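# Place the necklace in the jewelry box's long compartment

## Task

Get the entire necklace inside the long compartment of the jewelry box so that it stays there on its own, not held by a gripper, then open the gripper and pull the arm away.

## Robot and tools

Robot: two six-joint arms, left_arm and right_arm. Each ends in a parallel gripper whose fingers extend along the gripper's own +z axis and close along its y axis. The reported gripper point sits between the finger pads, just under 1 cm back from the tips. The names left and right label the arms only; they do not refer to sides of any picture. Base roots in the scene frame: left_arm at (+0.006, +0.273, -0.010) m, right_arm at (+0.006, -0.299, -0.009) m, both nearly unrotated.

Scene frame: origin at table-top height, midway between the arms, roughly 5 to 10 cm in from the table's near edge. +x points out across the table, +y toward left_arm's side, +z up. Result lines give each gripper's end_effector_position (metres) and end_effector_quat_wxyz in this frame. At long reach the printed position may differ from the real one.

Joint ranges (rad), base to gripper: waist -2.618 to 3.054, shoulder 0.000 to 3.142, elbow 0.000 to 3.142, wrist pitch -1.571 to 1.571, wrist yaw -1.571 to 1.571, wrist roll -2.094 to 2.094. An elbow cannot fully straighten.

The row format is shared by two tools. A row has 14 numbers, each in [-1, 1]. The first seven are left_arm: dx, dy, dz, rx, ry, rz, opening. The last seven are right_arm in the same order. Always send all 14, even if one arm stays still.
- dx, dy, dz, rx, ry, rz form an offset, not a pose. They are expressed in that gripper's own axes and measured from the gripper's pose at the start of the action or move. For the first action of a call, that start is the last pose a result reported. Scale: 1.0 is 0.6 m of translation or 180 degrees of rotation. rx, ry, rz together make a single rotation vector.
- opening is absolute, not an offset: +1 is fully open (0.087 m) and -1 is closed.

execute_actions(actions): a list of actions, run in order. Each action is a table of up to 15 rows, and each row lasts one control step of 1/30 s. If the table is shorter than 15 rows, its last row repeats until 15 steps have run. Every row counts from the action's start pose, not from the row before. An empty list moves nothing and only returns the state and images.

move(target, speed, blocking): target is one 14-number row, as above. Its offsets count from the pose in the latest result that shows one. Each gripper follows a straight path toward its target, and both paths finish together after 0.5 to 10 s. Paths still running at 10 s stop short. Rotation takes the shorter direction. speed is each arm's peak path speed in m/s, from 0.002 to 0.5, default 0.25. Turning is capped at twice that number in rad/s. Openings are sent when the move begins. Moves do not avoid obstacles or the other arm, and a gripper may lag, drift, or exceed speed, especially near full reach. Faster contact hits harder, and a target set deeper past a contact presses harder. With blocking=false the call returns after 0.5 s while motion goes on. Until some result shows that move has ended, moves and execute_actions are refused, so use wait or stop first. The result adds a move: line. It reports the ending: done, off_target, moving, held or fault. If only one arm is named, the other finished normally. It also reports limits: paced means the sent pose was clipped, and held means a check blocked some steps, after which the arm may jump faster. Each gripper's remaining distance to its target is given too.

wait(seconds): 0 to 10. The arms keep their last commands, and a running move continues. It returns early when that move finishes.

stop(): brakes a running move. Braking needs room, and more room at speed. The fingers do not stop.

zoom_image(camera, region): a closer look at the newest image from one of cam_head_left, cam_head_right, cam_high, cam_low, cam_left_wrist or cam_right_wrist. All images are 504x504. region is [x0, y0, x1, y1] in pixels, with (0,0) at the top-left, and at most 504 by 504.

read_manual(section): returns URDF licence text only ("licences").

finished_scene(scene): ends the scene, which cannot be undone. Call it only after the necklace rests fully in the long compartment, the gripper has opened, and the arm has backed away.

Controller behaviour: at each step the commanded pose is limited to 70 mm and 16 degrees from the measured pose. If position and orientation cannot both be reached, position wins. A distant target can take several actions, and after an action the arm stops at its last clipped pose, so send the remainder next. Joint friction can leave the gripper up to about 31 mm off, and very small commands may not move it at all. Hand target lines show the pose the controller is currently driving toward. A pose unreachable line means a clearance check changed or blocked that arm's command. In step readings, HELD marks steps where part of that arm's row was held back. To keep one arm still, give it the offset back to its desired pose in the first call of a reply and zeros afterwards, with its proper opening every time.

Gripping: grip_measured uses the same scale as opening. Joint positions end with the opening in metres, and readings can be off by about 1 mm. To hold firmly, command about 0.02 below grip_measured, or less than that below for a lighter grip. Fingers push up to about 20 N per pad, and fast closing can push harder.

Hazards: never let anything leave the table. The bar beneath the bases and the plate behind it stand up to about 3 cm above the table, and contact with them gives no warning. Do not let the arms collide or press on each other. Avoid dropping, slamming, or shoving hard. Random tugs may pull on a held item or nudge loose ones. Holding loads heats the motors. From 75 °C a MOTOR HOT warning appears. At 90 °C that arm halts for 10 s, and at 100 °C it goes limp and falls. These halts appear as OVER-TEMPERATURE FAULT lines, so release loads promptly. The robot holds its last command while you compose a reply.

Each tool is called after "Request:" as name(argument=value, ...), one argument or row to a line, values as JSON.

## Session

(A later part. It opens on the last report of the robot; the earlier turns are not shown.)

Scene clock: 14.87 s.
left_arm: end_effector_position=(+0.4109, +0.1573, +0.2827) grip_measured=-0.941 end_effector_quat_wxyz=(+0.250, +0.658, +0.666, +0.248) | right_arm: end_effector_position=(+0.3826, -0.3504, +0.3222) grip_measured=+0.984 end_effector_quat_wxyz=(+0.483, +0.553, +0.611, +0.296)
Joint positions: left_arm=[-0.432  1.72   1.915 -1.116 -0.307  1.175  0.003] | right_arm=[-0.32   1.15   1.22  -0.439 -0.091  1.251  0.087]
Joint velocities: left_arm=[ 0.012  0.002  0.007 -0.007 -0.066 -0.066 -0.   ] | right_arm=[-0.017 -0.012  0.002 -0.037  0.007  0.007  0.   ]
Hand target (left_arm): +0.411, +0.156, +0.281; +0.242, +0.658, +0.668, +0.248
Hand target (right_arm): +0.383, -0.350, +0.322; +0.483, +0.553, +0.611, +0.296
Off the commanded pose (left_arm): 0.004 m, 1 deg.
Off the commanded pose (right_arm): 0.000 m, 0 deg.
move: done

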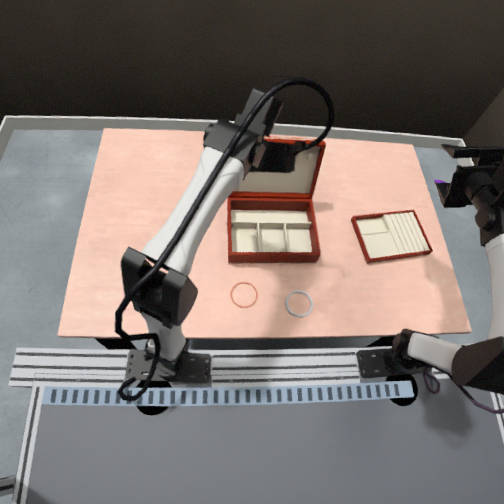

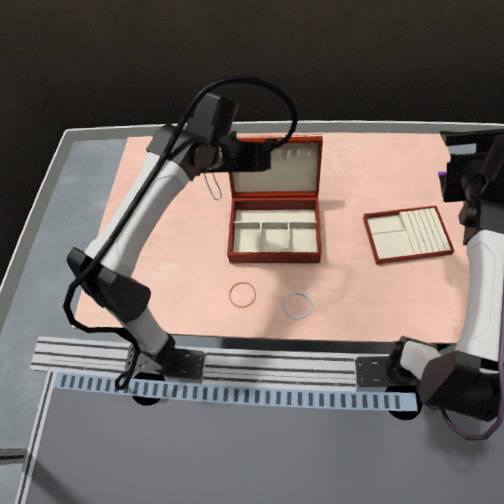

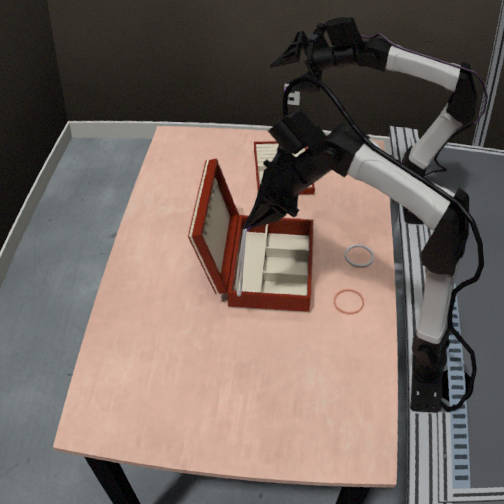

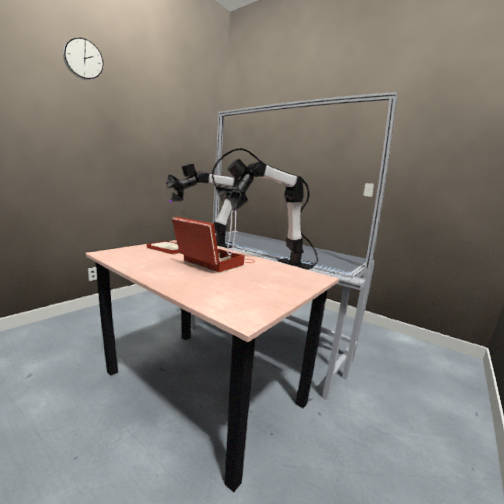

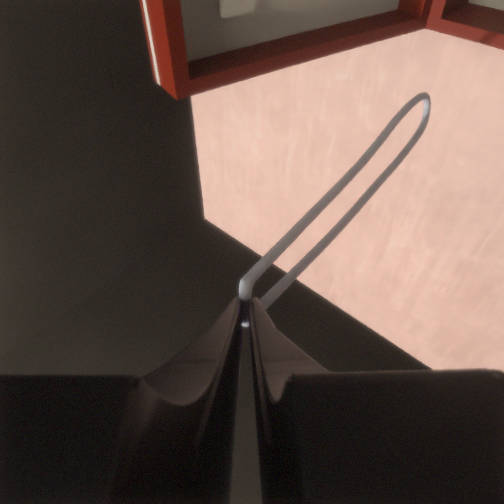

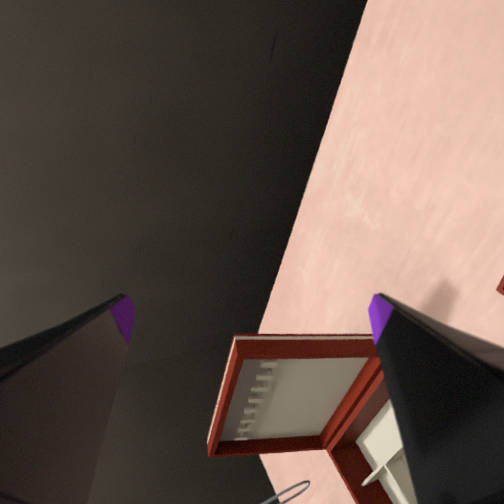

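Request:
wait(
  seconds=0.1,
)

Request:
zoom_image(
  camera="cam_high",
  region=[170,130,350,340],
)

Request:
wait(
  seconds=0.18,
)

Request:
zoom_image(
  camera="cam_high",
  region=[170,130,350,340],
)

Scene clock: 15.37 s.
left_arm: end_effector_position=(+0.4107, +0.1576, +0.2826) grip_measured=-0.941 end_effector_quat_wxyz=(+0.250, +0.657, +0.666, +0.248) | right_arm: end_effector_position=(+0.3826, -0.3504, +0.3222) grip_measured=+0.984 end_effector_quat_wxyz=(+0.483, +0.553, +0.611, +0.296)
Joint positions: left_arm=[-0.432  1.72   1.915 -1.118 -0.308  1.175  0.003] | right_arm=[-0.32   1.15   1.22  -0.439 -0.091  1.251  0.087]
Joint velocities: left_arm=[-0.012 -0.017  0.007  0.022 -0.022 -0.051 -0.001] | right_arm=[-0.012 -0.007  0.002  0.007  0.066  0.007 -0.   ]
Hand target (left_arm): +0.411, +0.156, +0.281; +0.242, +0.658, +0.668, +0.248
Hand target (right_arm): +0.383, -0.350, +0.322; +0.483, +0.553, +0.611, +0.296
Off the commanded pose (left_arm): 0.004 m, 1 deg.
Off the commanded pose (right_arm): 0.000 m, 0 deg.
wait: 0.10 s; at rest from the start

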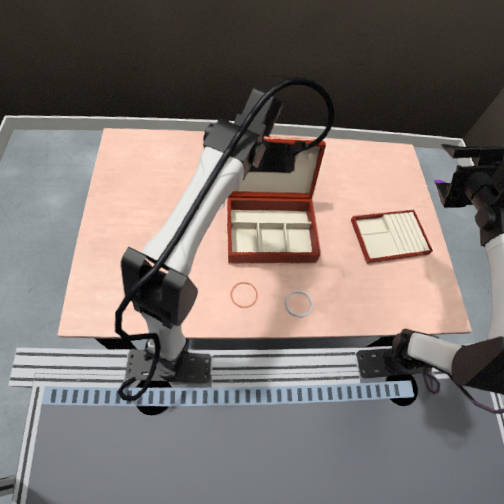

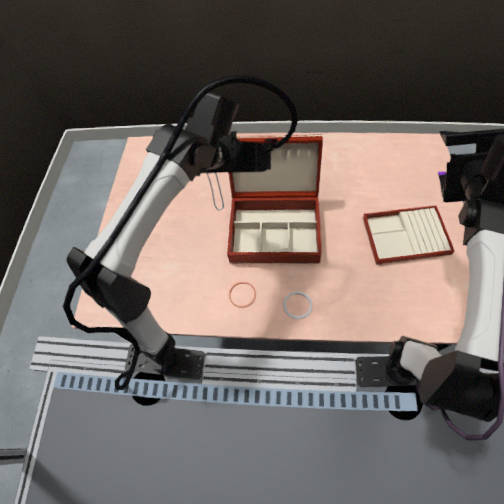

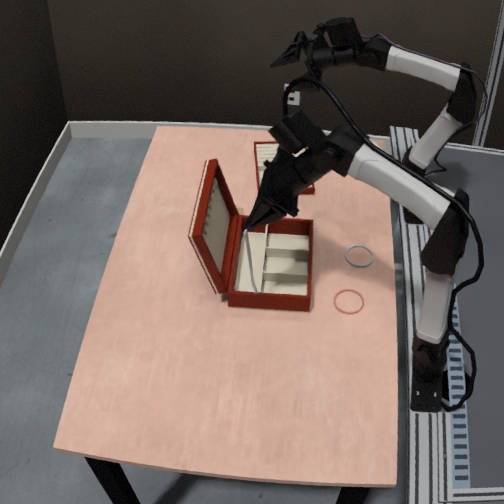

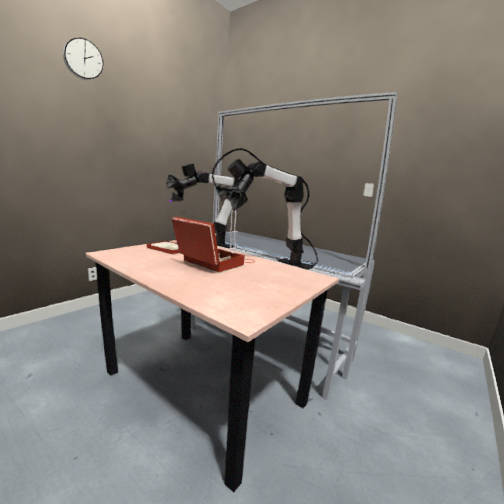

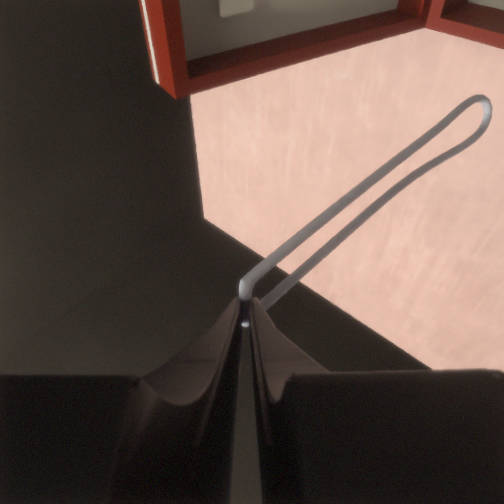

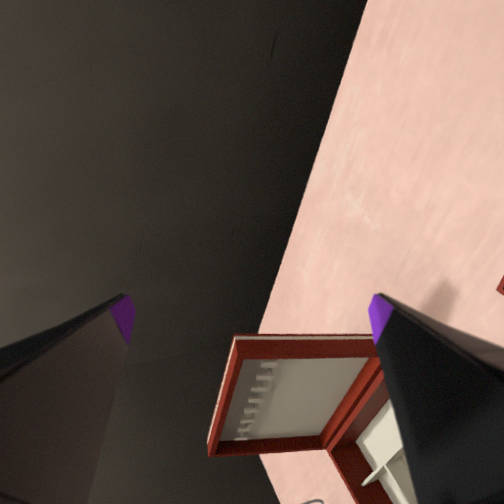

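Region (170, 130, 350, 340) of cam_high's 504x504 image, scaled by 2.400, with more detail than that image has; it fills the left 432 columns of this view, and the rest is white.

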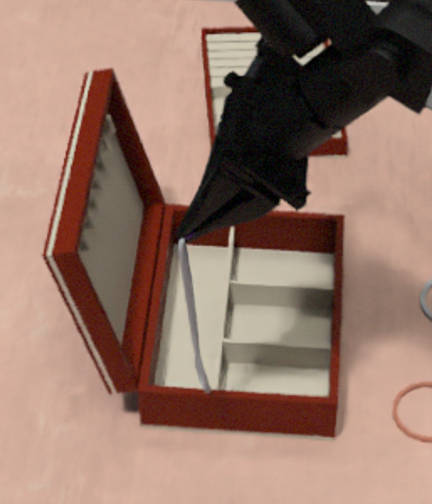

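Scene clock: 15.57 s.
left_arm: end_effector_position=(+0.4107, +0.1576, +0.2826) grip_measured=-0.941 end_effector_quat_wxyz=(+0.250, +0.657, +0.666, +0.248) | right_arm: end_effector_position=(+0.3826, -0.3504, +0.3222) grip_measured=+0.984 end_effector_quat_wxyz=(+0.483, +0.553, +0.611, +0.296)
Joint positions: left_arm=[-0.432  1.72   1.915 -1.118 -0.308  1.175  0.003] | right_arm=[-0.32   1.15   1.22  -0.439 -0.091  1.251  0.087]
Joint velocities: left_arm=[-0.002 -0.002 -0.022 -0.066 -0.037  0.051 -0.001] | right_arm=[ 0.007 -0.002  0.017  0.007 -0.007  0.037  0.001]
Hand target (left_arm): +0.411, +0.156, +0.281; +0.242, +0.658, +0.668, +0.248
Hand target (right_arm): +0.383, -0.350, +0.322; +0.483, +0.553, +0.611, +0.296
Off the commanded pose (left_arm): 0.004 m, 1 deg.
Off the commanded pose (right_arm): 0.000 m, 0 deg.
wait: 0.20 s; at rest by 0.17 s

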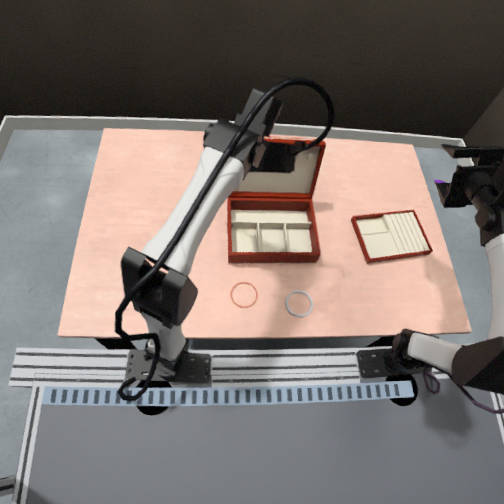

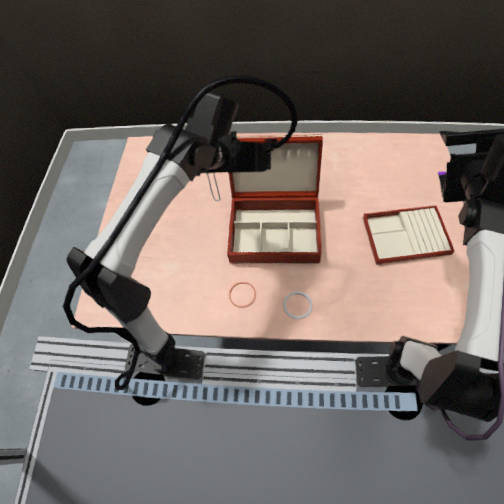

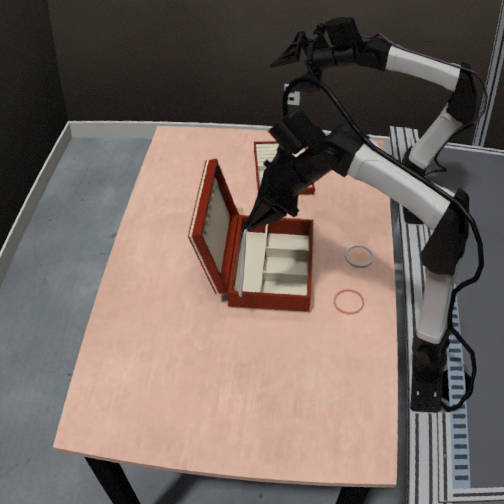

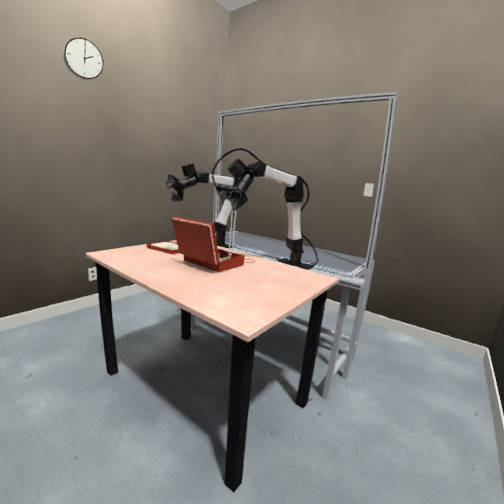

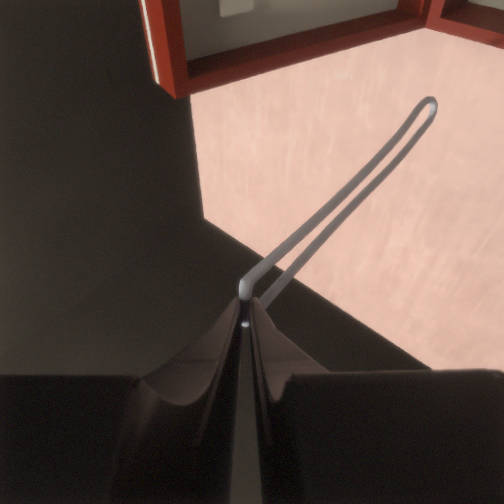

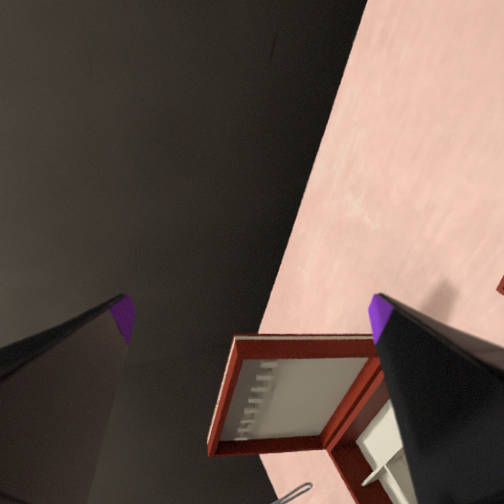

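Region (170, 130, 350, 340) of cam_high's 504x504 image, scaled by 2.400, with more detail than that image has; it fills the left 432 columns of this view, and the rest is white.

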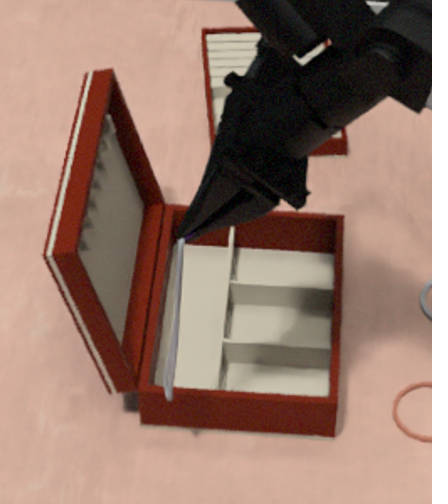

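Request:
wait(
  seconds=6,
)

Request:
zoom_image(
  camera="cam_high",
  region=[170,130,350,340],
)

Request:
wait(
  seconds=0.18,
)

Request:
zoom_image(
  camera="cam_high",
  region=[170,130,350,340],
)

Scene clock: 21.73 s.
left_arm: end_effector_position=(+0.4106, +0.1577, +0.2826) grip_measured=-0.941 end_effector_quat_wxyz=(+0.250, +0.657, +0.666, +0.248) | right_arm: end_effector_position=(+0.3826, -0.3504, +0.3222) grip_measured=+0.984 end_effector_quat_wxyz=(+0.483, +0.553, +0.611, +0.296)
Joint positions: left_arm=[-0.432  1.72   1.915 -1.118 -0.308  1.175  0.003] | right_arm=[-0.32   1.15   1.22  -0.439 -0.091  1.251  0.087]
Joint velocities: left_arm=[-0.002  0.002  0.002  0.007 -0.051 -0.022 -0.001] | right_arm=[-0.007 -0.002  0.002 -0.022  0.022  0.007 -0.   ]
Hand target (left_arm): +0.411, +0.156, +0.281; +0.242, +0.658, +0.668, +0.248
Hand target (right_arm): +0.383, -0.350, +0.322; +0.483, +0.553, +0.611, +0.296
Off the commanded pose (left_arm): 0.004 m, 1 deg.
Off the commanded pose (right_arm): 0.000 m, 0 deg.
wait: 6.00 s; at rest from the start

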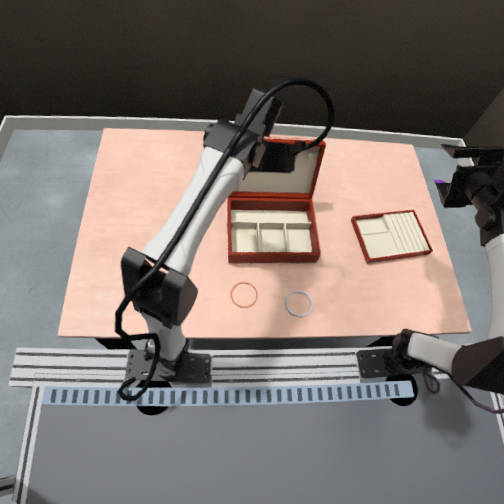

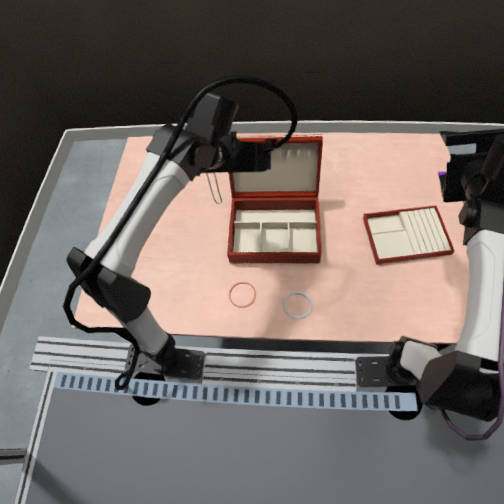

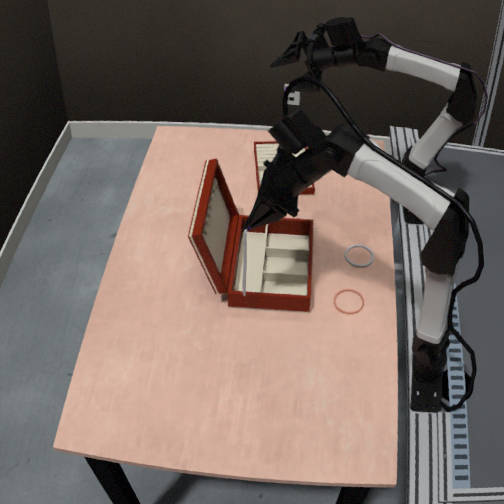

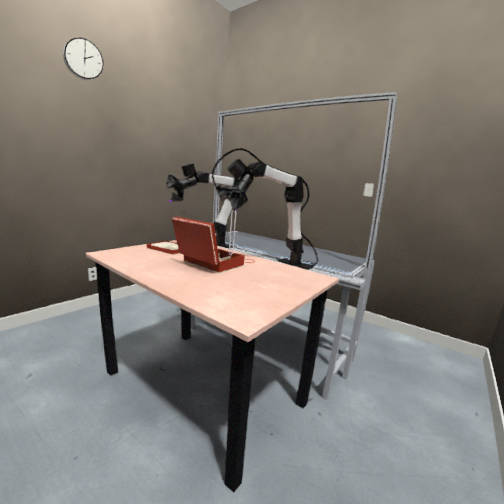

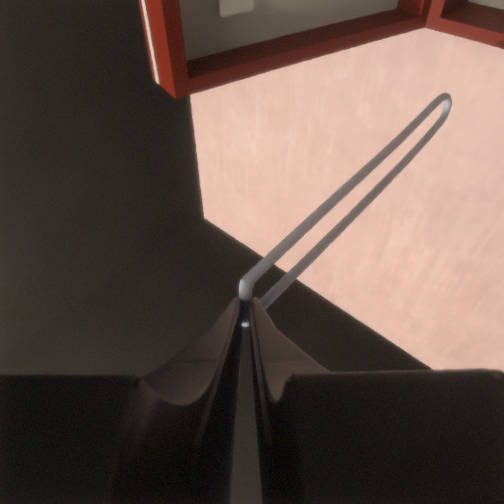

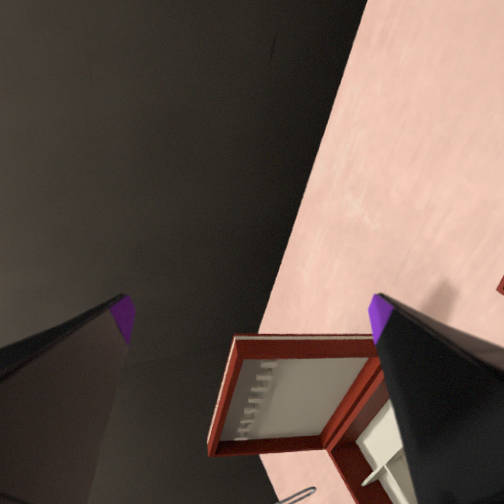

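Region (170, 130, 350, 340) of cam_high's 504x504 image, scaled by 2.400, with more detail than that image has; it fills the left 432 columns of this view, and the rest is white.

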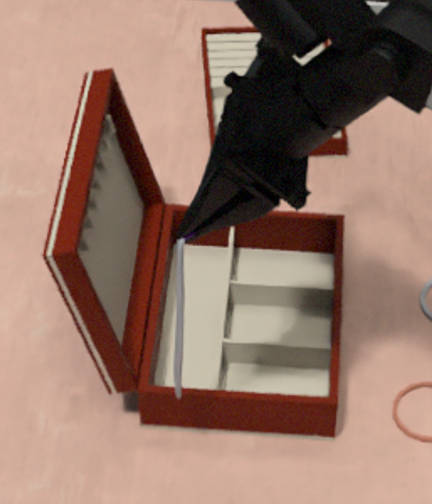

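Scene clock: 21.93 s.
left_arm: end_effector_position=(+0.4106, +0.1577, +0.2826) grip_measured=-0.941 end_effector_quat_wxyz=(+0.250, +0.657, +0.666, +0.248) | right_arm: end_effector_position=(+0.3826, -0.3504, +0.3222) grip_measured=+0.984 end_effector_quat_wxyz=(+0.483, +0.553, +0.611, +0.296)
Joint positions: left_arm=[-0.432  1.72   1.915 -1.118 -0.308  1.175  0.003] | right_arm=[-0.32   1.15   1.22  -0.439 -0.091  1.251  0.087]
Joint velocities: left_arm=[-0.002 -0.007  0.007 -0.037 -0.022  0.037 -0.001] | right_arm=[-0.012 -0.022  0.012 -0.037 -0.037 -0.022  0.   ]
Hand target (left_arm): +0.411, +0.156, +0.281; +0.242, +0.658, +0.668, +0.248
Hand target (right_arm): +0.383, -0.350, +0.322; +0.483, +0.553, +0.611, +0.296
Off the commanded pose (left_arm): 0.004 m, 1 deg.
Off the commanded pose (right_arm): 0.000 m, 0 deg.
wait: 0.20 s; at rest by 0.17 s

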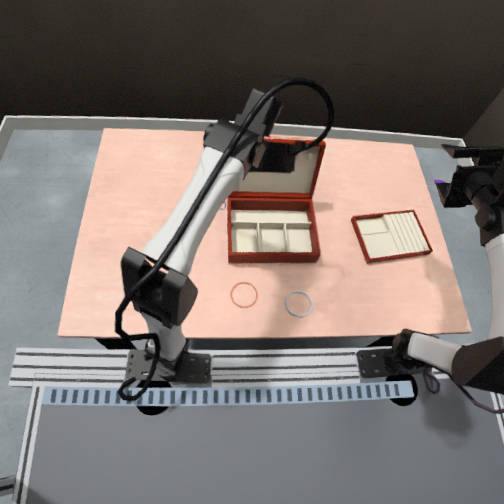

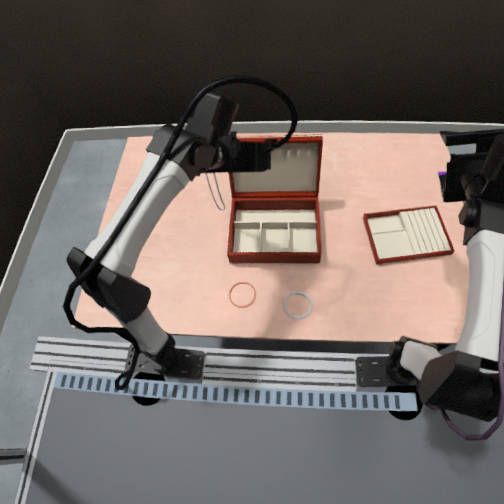

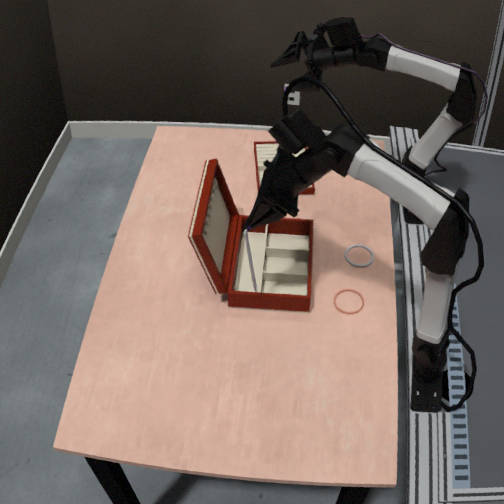

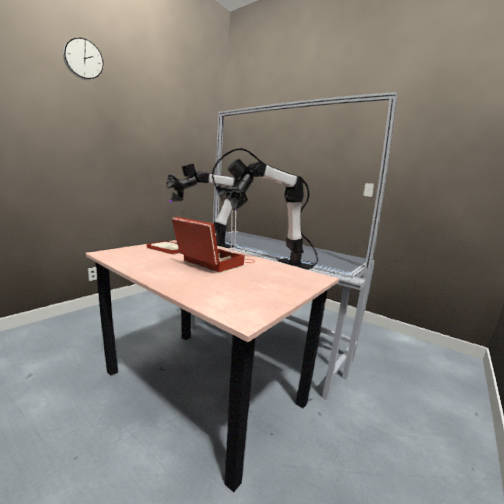

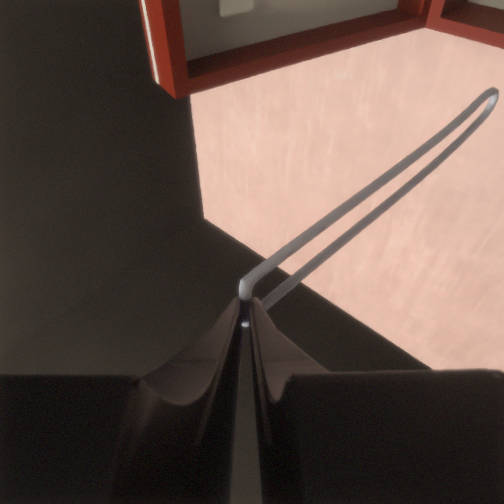

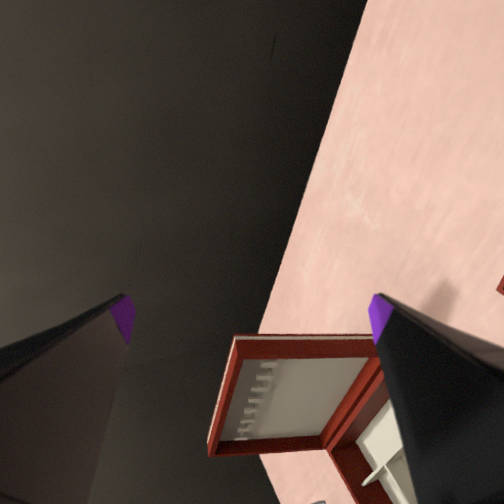

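Region (170, 130, 350, 340) of cam_high's 504x504 image, scaled by 2.400, with more detail than that image has; it fills the left 432 columns of this view, and the rest is white.

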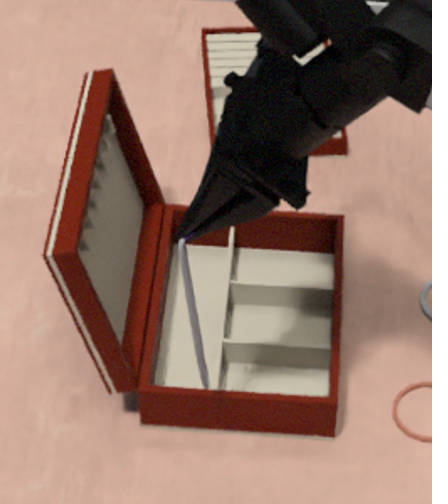

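Request:
move(
  target=[-0.1425,-0.0466,0.0725,0,0,0,-0.975, 0,0,0,0,0,0,1],
  speed=0.07,
)

Request:
zoom_image(
  camera="cam_high",
  region=[170,130,350,340],
)

Request:
wait(
  seconds=0.18,
)

Request:
zoom_image(
  camera="cam_high",
  region=[170,130,350,340],
)

Scene clock: 24.17 s.
left_arm: end_effector_position=(+0.4146, +0.0776, +0.2321) grip_measured=-0.941 end_effector_quat_wxyz=(+0.240, +0.663, +0.664, +0.247) | right_arm: end_effector_position=(+0.3826, -0.3504, +0.3222) grip_measured=+0.984 end_effector_quat_wxyz=(+0.483, +0.553, +0.611, +0.296)
Joint positions: left_arm=[-0.616  1.875  1.915 -1.038 -0.413  1.022  0.003] | right_arm=[-0.32   1.15   1.22  -0.439 -0.091  1.251  0.087]
Joint velocities: left_arm=[ 0.012 -0.012  0.017 -0.007 -0.022 -0.022 -0.002] | right_arm=[ 0.002  0.002  0.002 -0.022 -0.007  0.051 -0.001]
Hand target (left_arm): +0.419, +0.072, +0.233; +0.250, +0.658, +0.665, +0.251
Hand target (right_arm): +0.383, -0.350, +0.322; +0.483, +0.553, +0.611, +0.296
Off the commanded pose (left_arm): 0.007 m, 1 deg.
Off the commanded pose (right_arm): 0.000 m, 0 deg.
move: done

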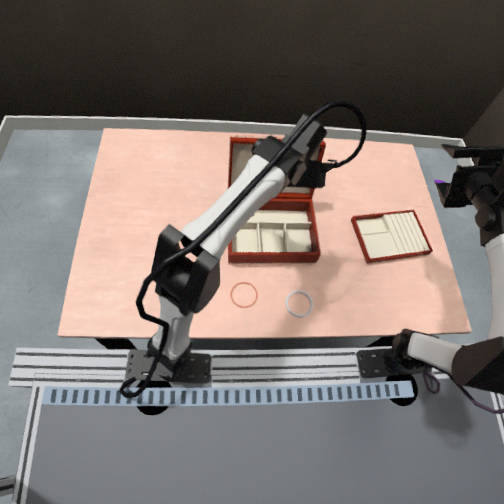

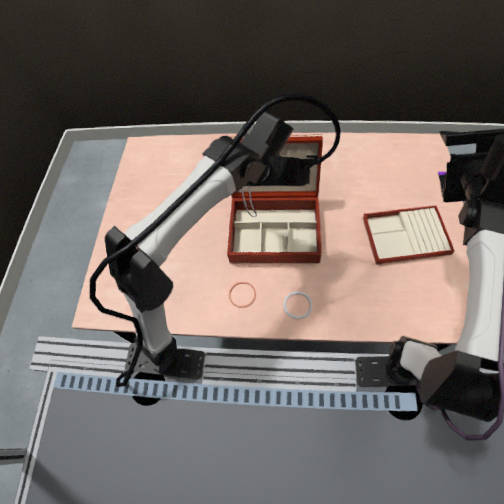

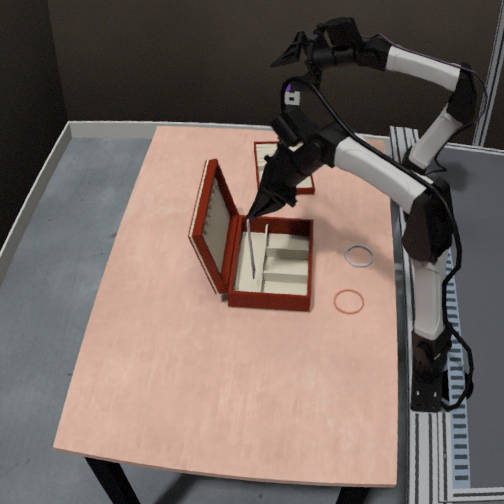

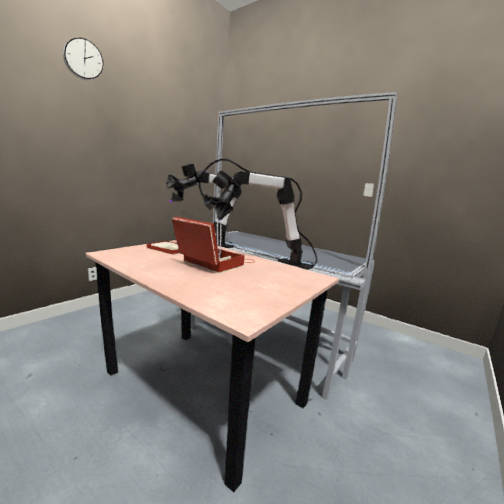

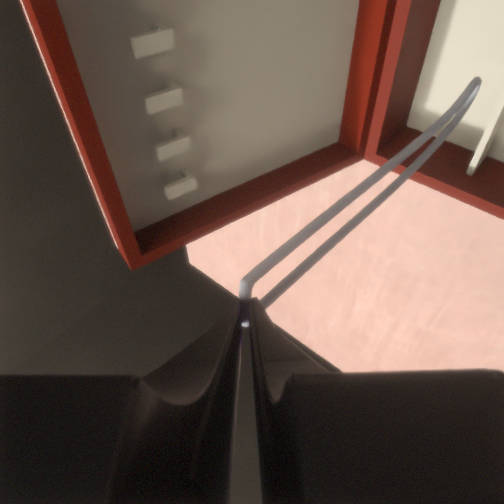

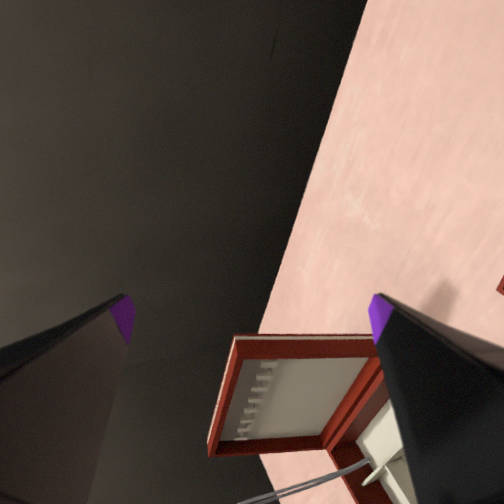

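Region (170, 130, 350, 340) of cam_high's 504x504 image, scaled by 2.400, with more detail than that image has; it fills the left 432 columns of this view, and the rest is white.

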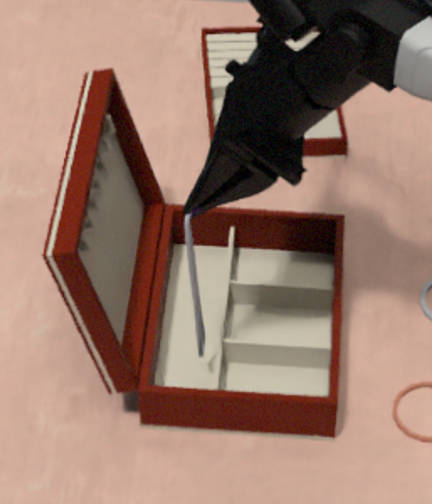

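Scene clock: 24.37 s.
left_arm: end_effector_position=(+0.4147, +0.0777, +0.2323) grip_measured=-0.941 end_effector_quat_wxyz=(+0.241, +0.662, +0.665, +0.248) | right_arm: end_effector_position=(+0.3826, -0.3504, +0.3222) grip_measured=+0.984 end_effector_quat_wxyz=(+0.483, +0.553, +0.611, +0.296)
Joint positions: left_arm=[-0.616  1.875  1.915 -1.037 -0.415  1.021  0.003] | right_arm=[-0.32   1.15   1.22  -0.439 -0.091  1.251  0.087]
Joint velocities: left_arm=[-0.007  0.007 -0.027  0.051 -0.022 -0.007 -0.001] | right_arm=[ 0.022  0.012  0.027 -0.007 -0.022 -0.051  0.   ]
Hand target (left_arm): +0.419, +0.072, +0.234; +0.250, +0.657, +0.665, +0.251
Hand target (right_arm): +0.383, -0.350, +0.322; +0.483, +0.553, +0.611, +0.296
Off the commanded pose (left_arm): 0.007 m, 1 deg.
Off the commanded pose (right_arm): 0.000 m, 0 deg.
wait: 0.20 s; at rest by 0.17 s

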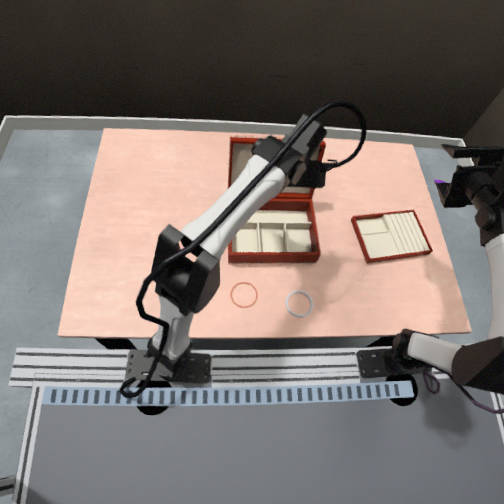

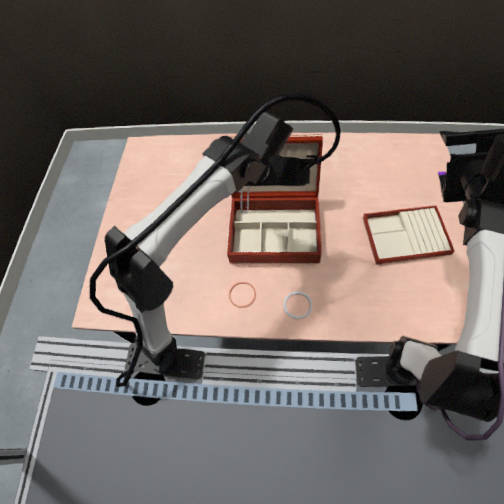

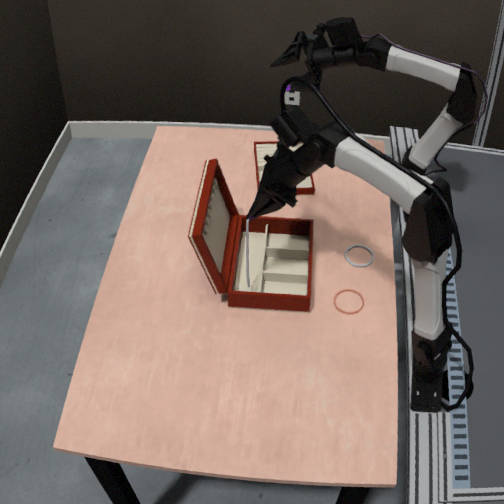

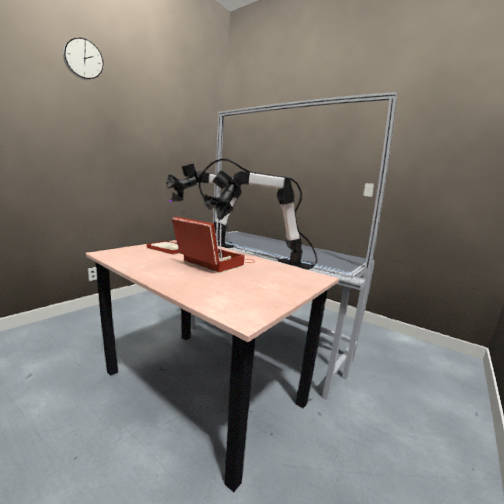

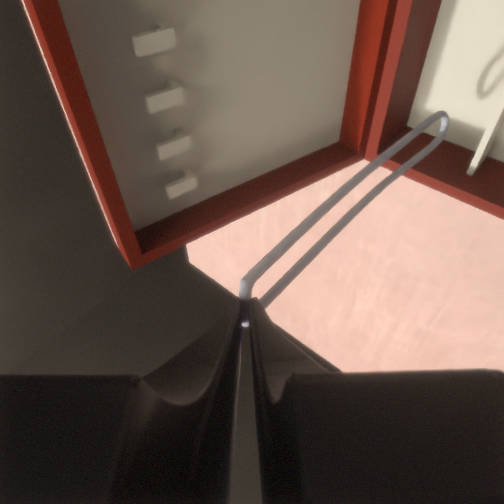

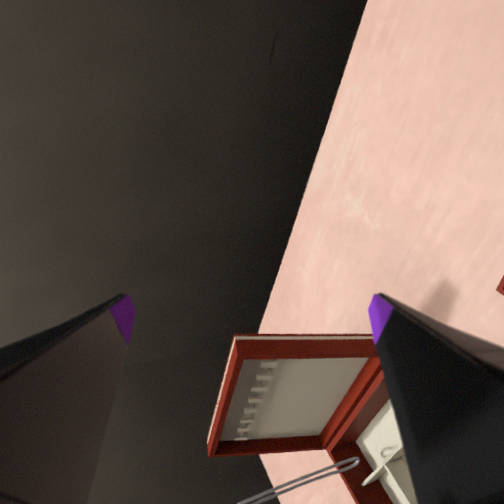

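Region (170, 130, 350, 340) of cam_high's 504x504 image, scaled by 2.400, with more detail than that image has; it fills the left 432 columns of this view, and the rest is white.

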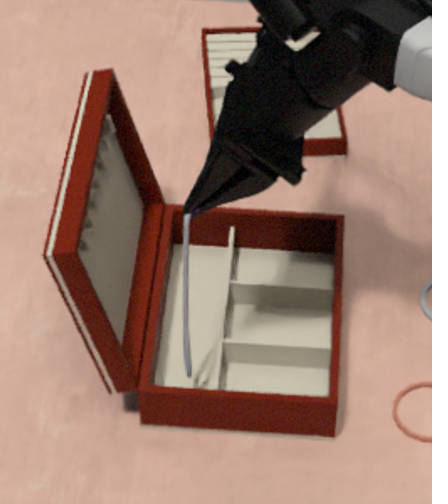

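Request:
move(
  target=[-0.1655,-0.2123,0.2605,0.065,0,0,-0.975, 0,0,0,0,0,0,1],
  speed=0.1,
)

Request:
zoom_image(
  camera="cam_high",
  region=[170,130,350,340],
)

Scene clock: 27.73 s.
left_arm: end_effector_position=(+0.4174, -0.0116, +0.0330) grip_measured=-0.941 end_effector_quat_wxyz=(+0.160, +0.686, +0.685, +0.185) | right_arm: end_effector_position=(+0.3826, -0.3504, +0.3222) grip_measured=+0.984 end_effector_quat_wxyz=(+0.483, +0.553, +0.611, +0.296)
Joint positions: left_arm=[-0.732  2.3    1.872 -0.81  -0.357  0.847  0.003] | right_arm=[-0.32   1.15   1.22  -0.439 -0.091  1.251  0.087]
Joint velocities: left_arm=[-0.007 -0.002 -0.002 -0.051 -0.007 -0.037 -0.   ] | right_arm=[ 0.002  0.007 -0.017 -0.037  0.022  0.007  0.   ]
Hand target (left_arm): +0.420, -0.021, +0.032; +0.172, +0.684, +0.685, +0.181
Hand target (right_arm): +0.383, -0.350, +0.322; +0.483, +0.553, +0.611, +0.296
Off the commanded pose (left_arm): 0.009 m, 2 deg.
Off the commanded pose (right_arm): 0.000 m, 0 deg.
move: done

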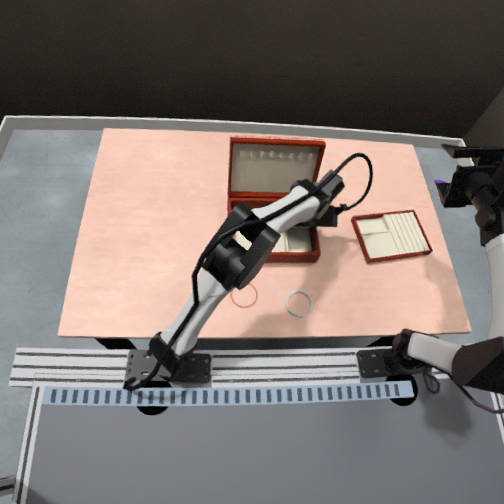

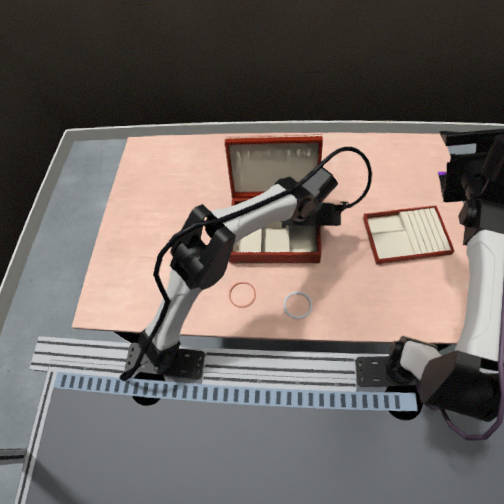

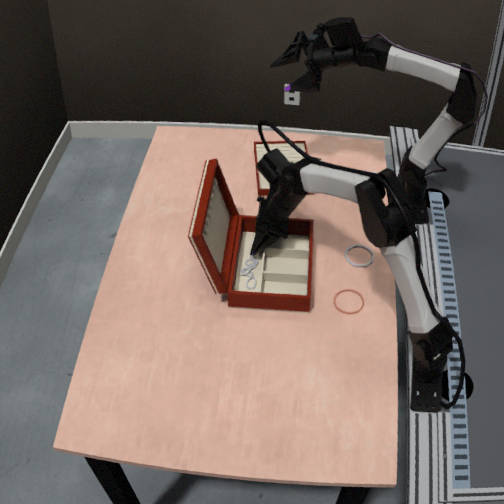

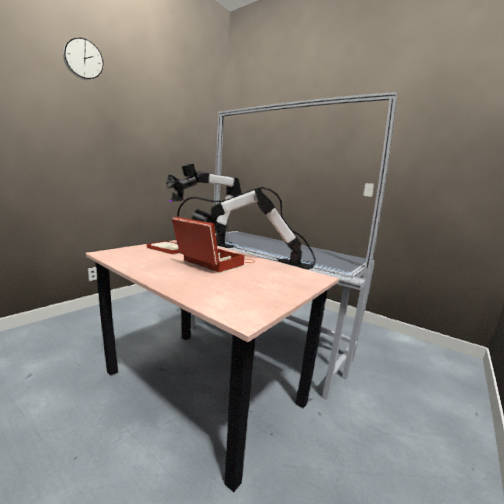

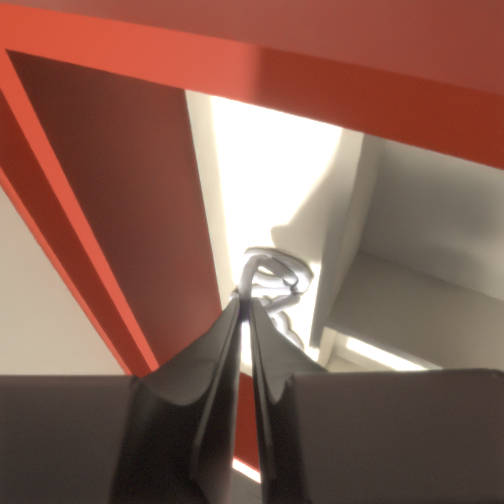

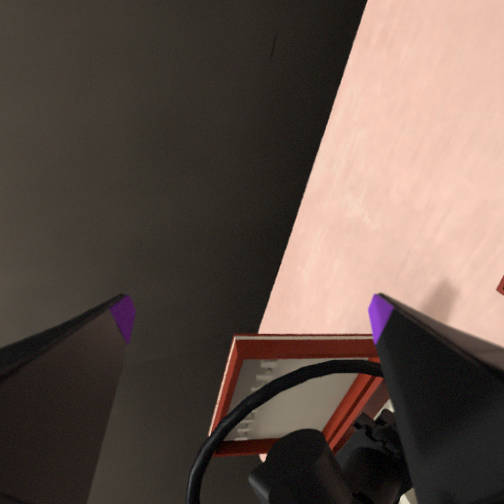

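Region (170, 130, 350, 340) of cam_high's 504x504 image, scaled by 2.400, with more detail than that image has; it fills the left 432 columns of this view, and the rest is white.

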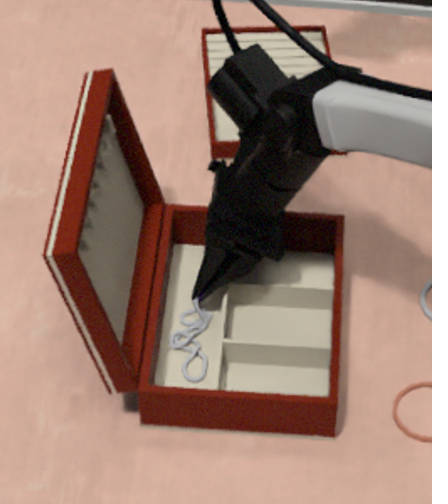

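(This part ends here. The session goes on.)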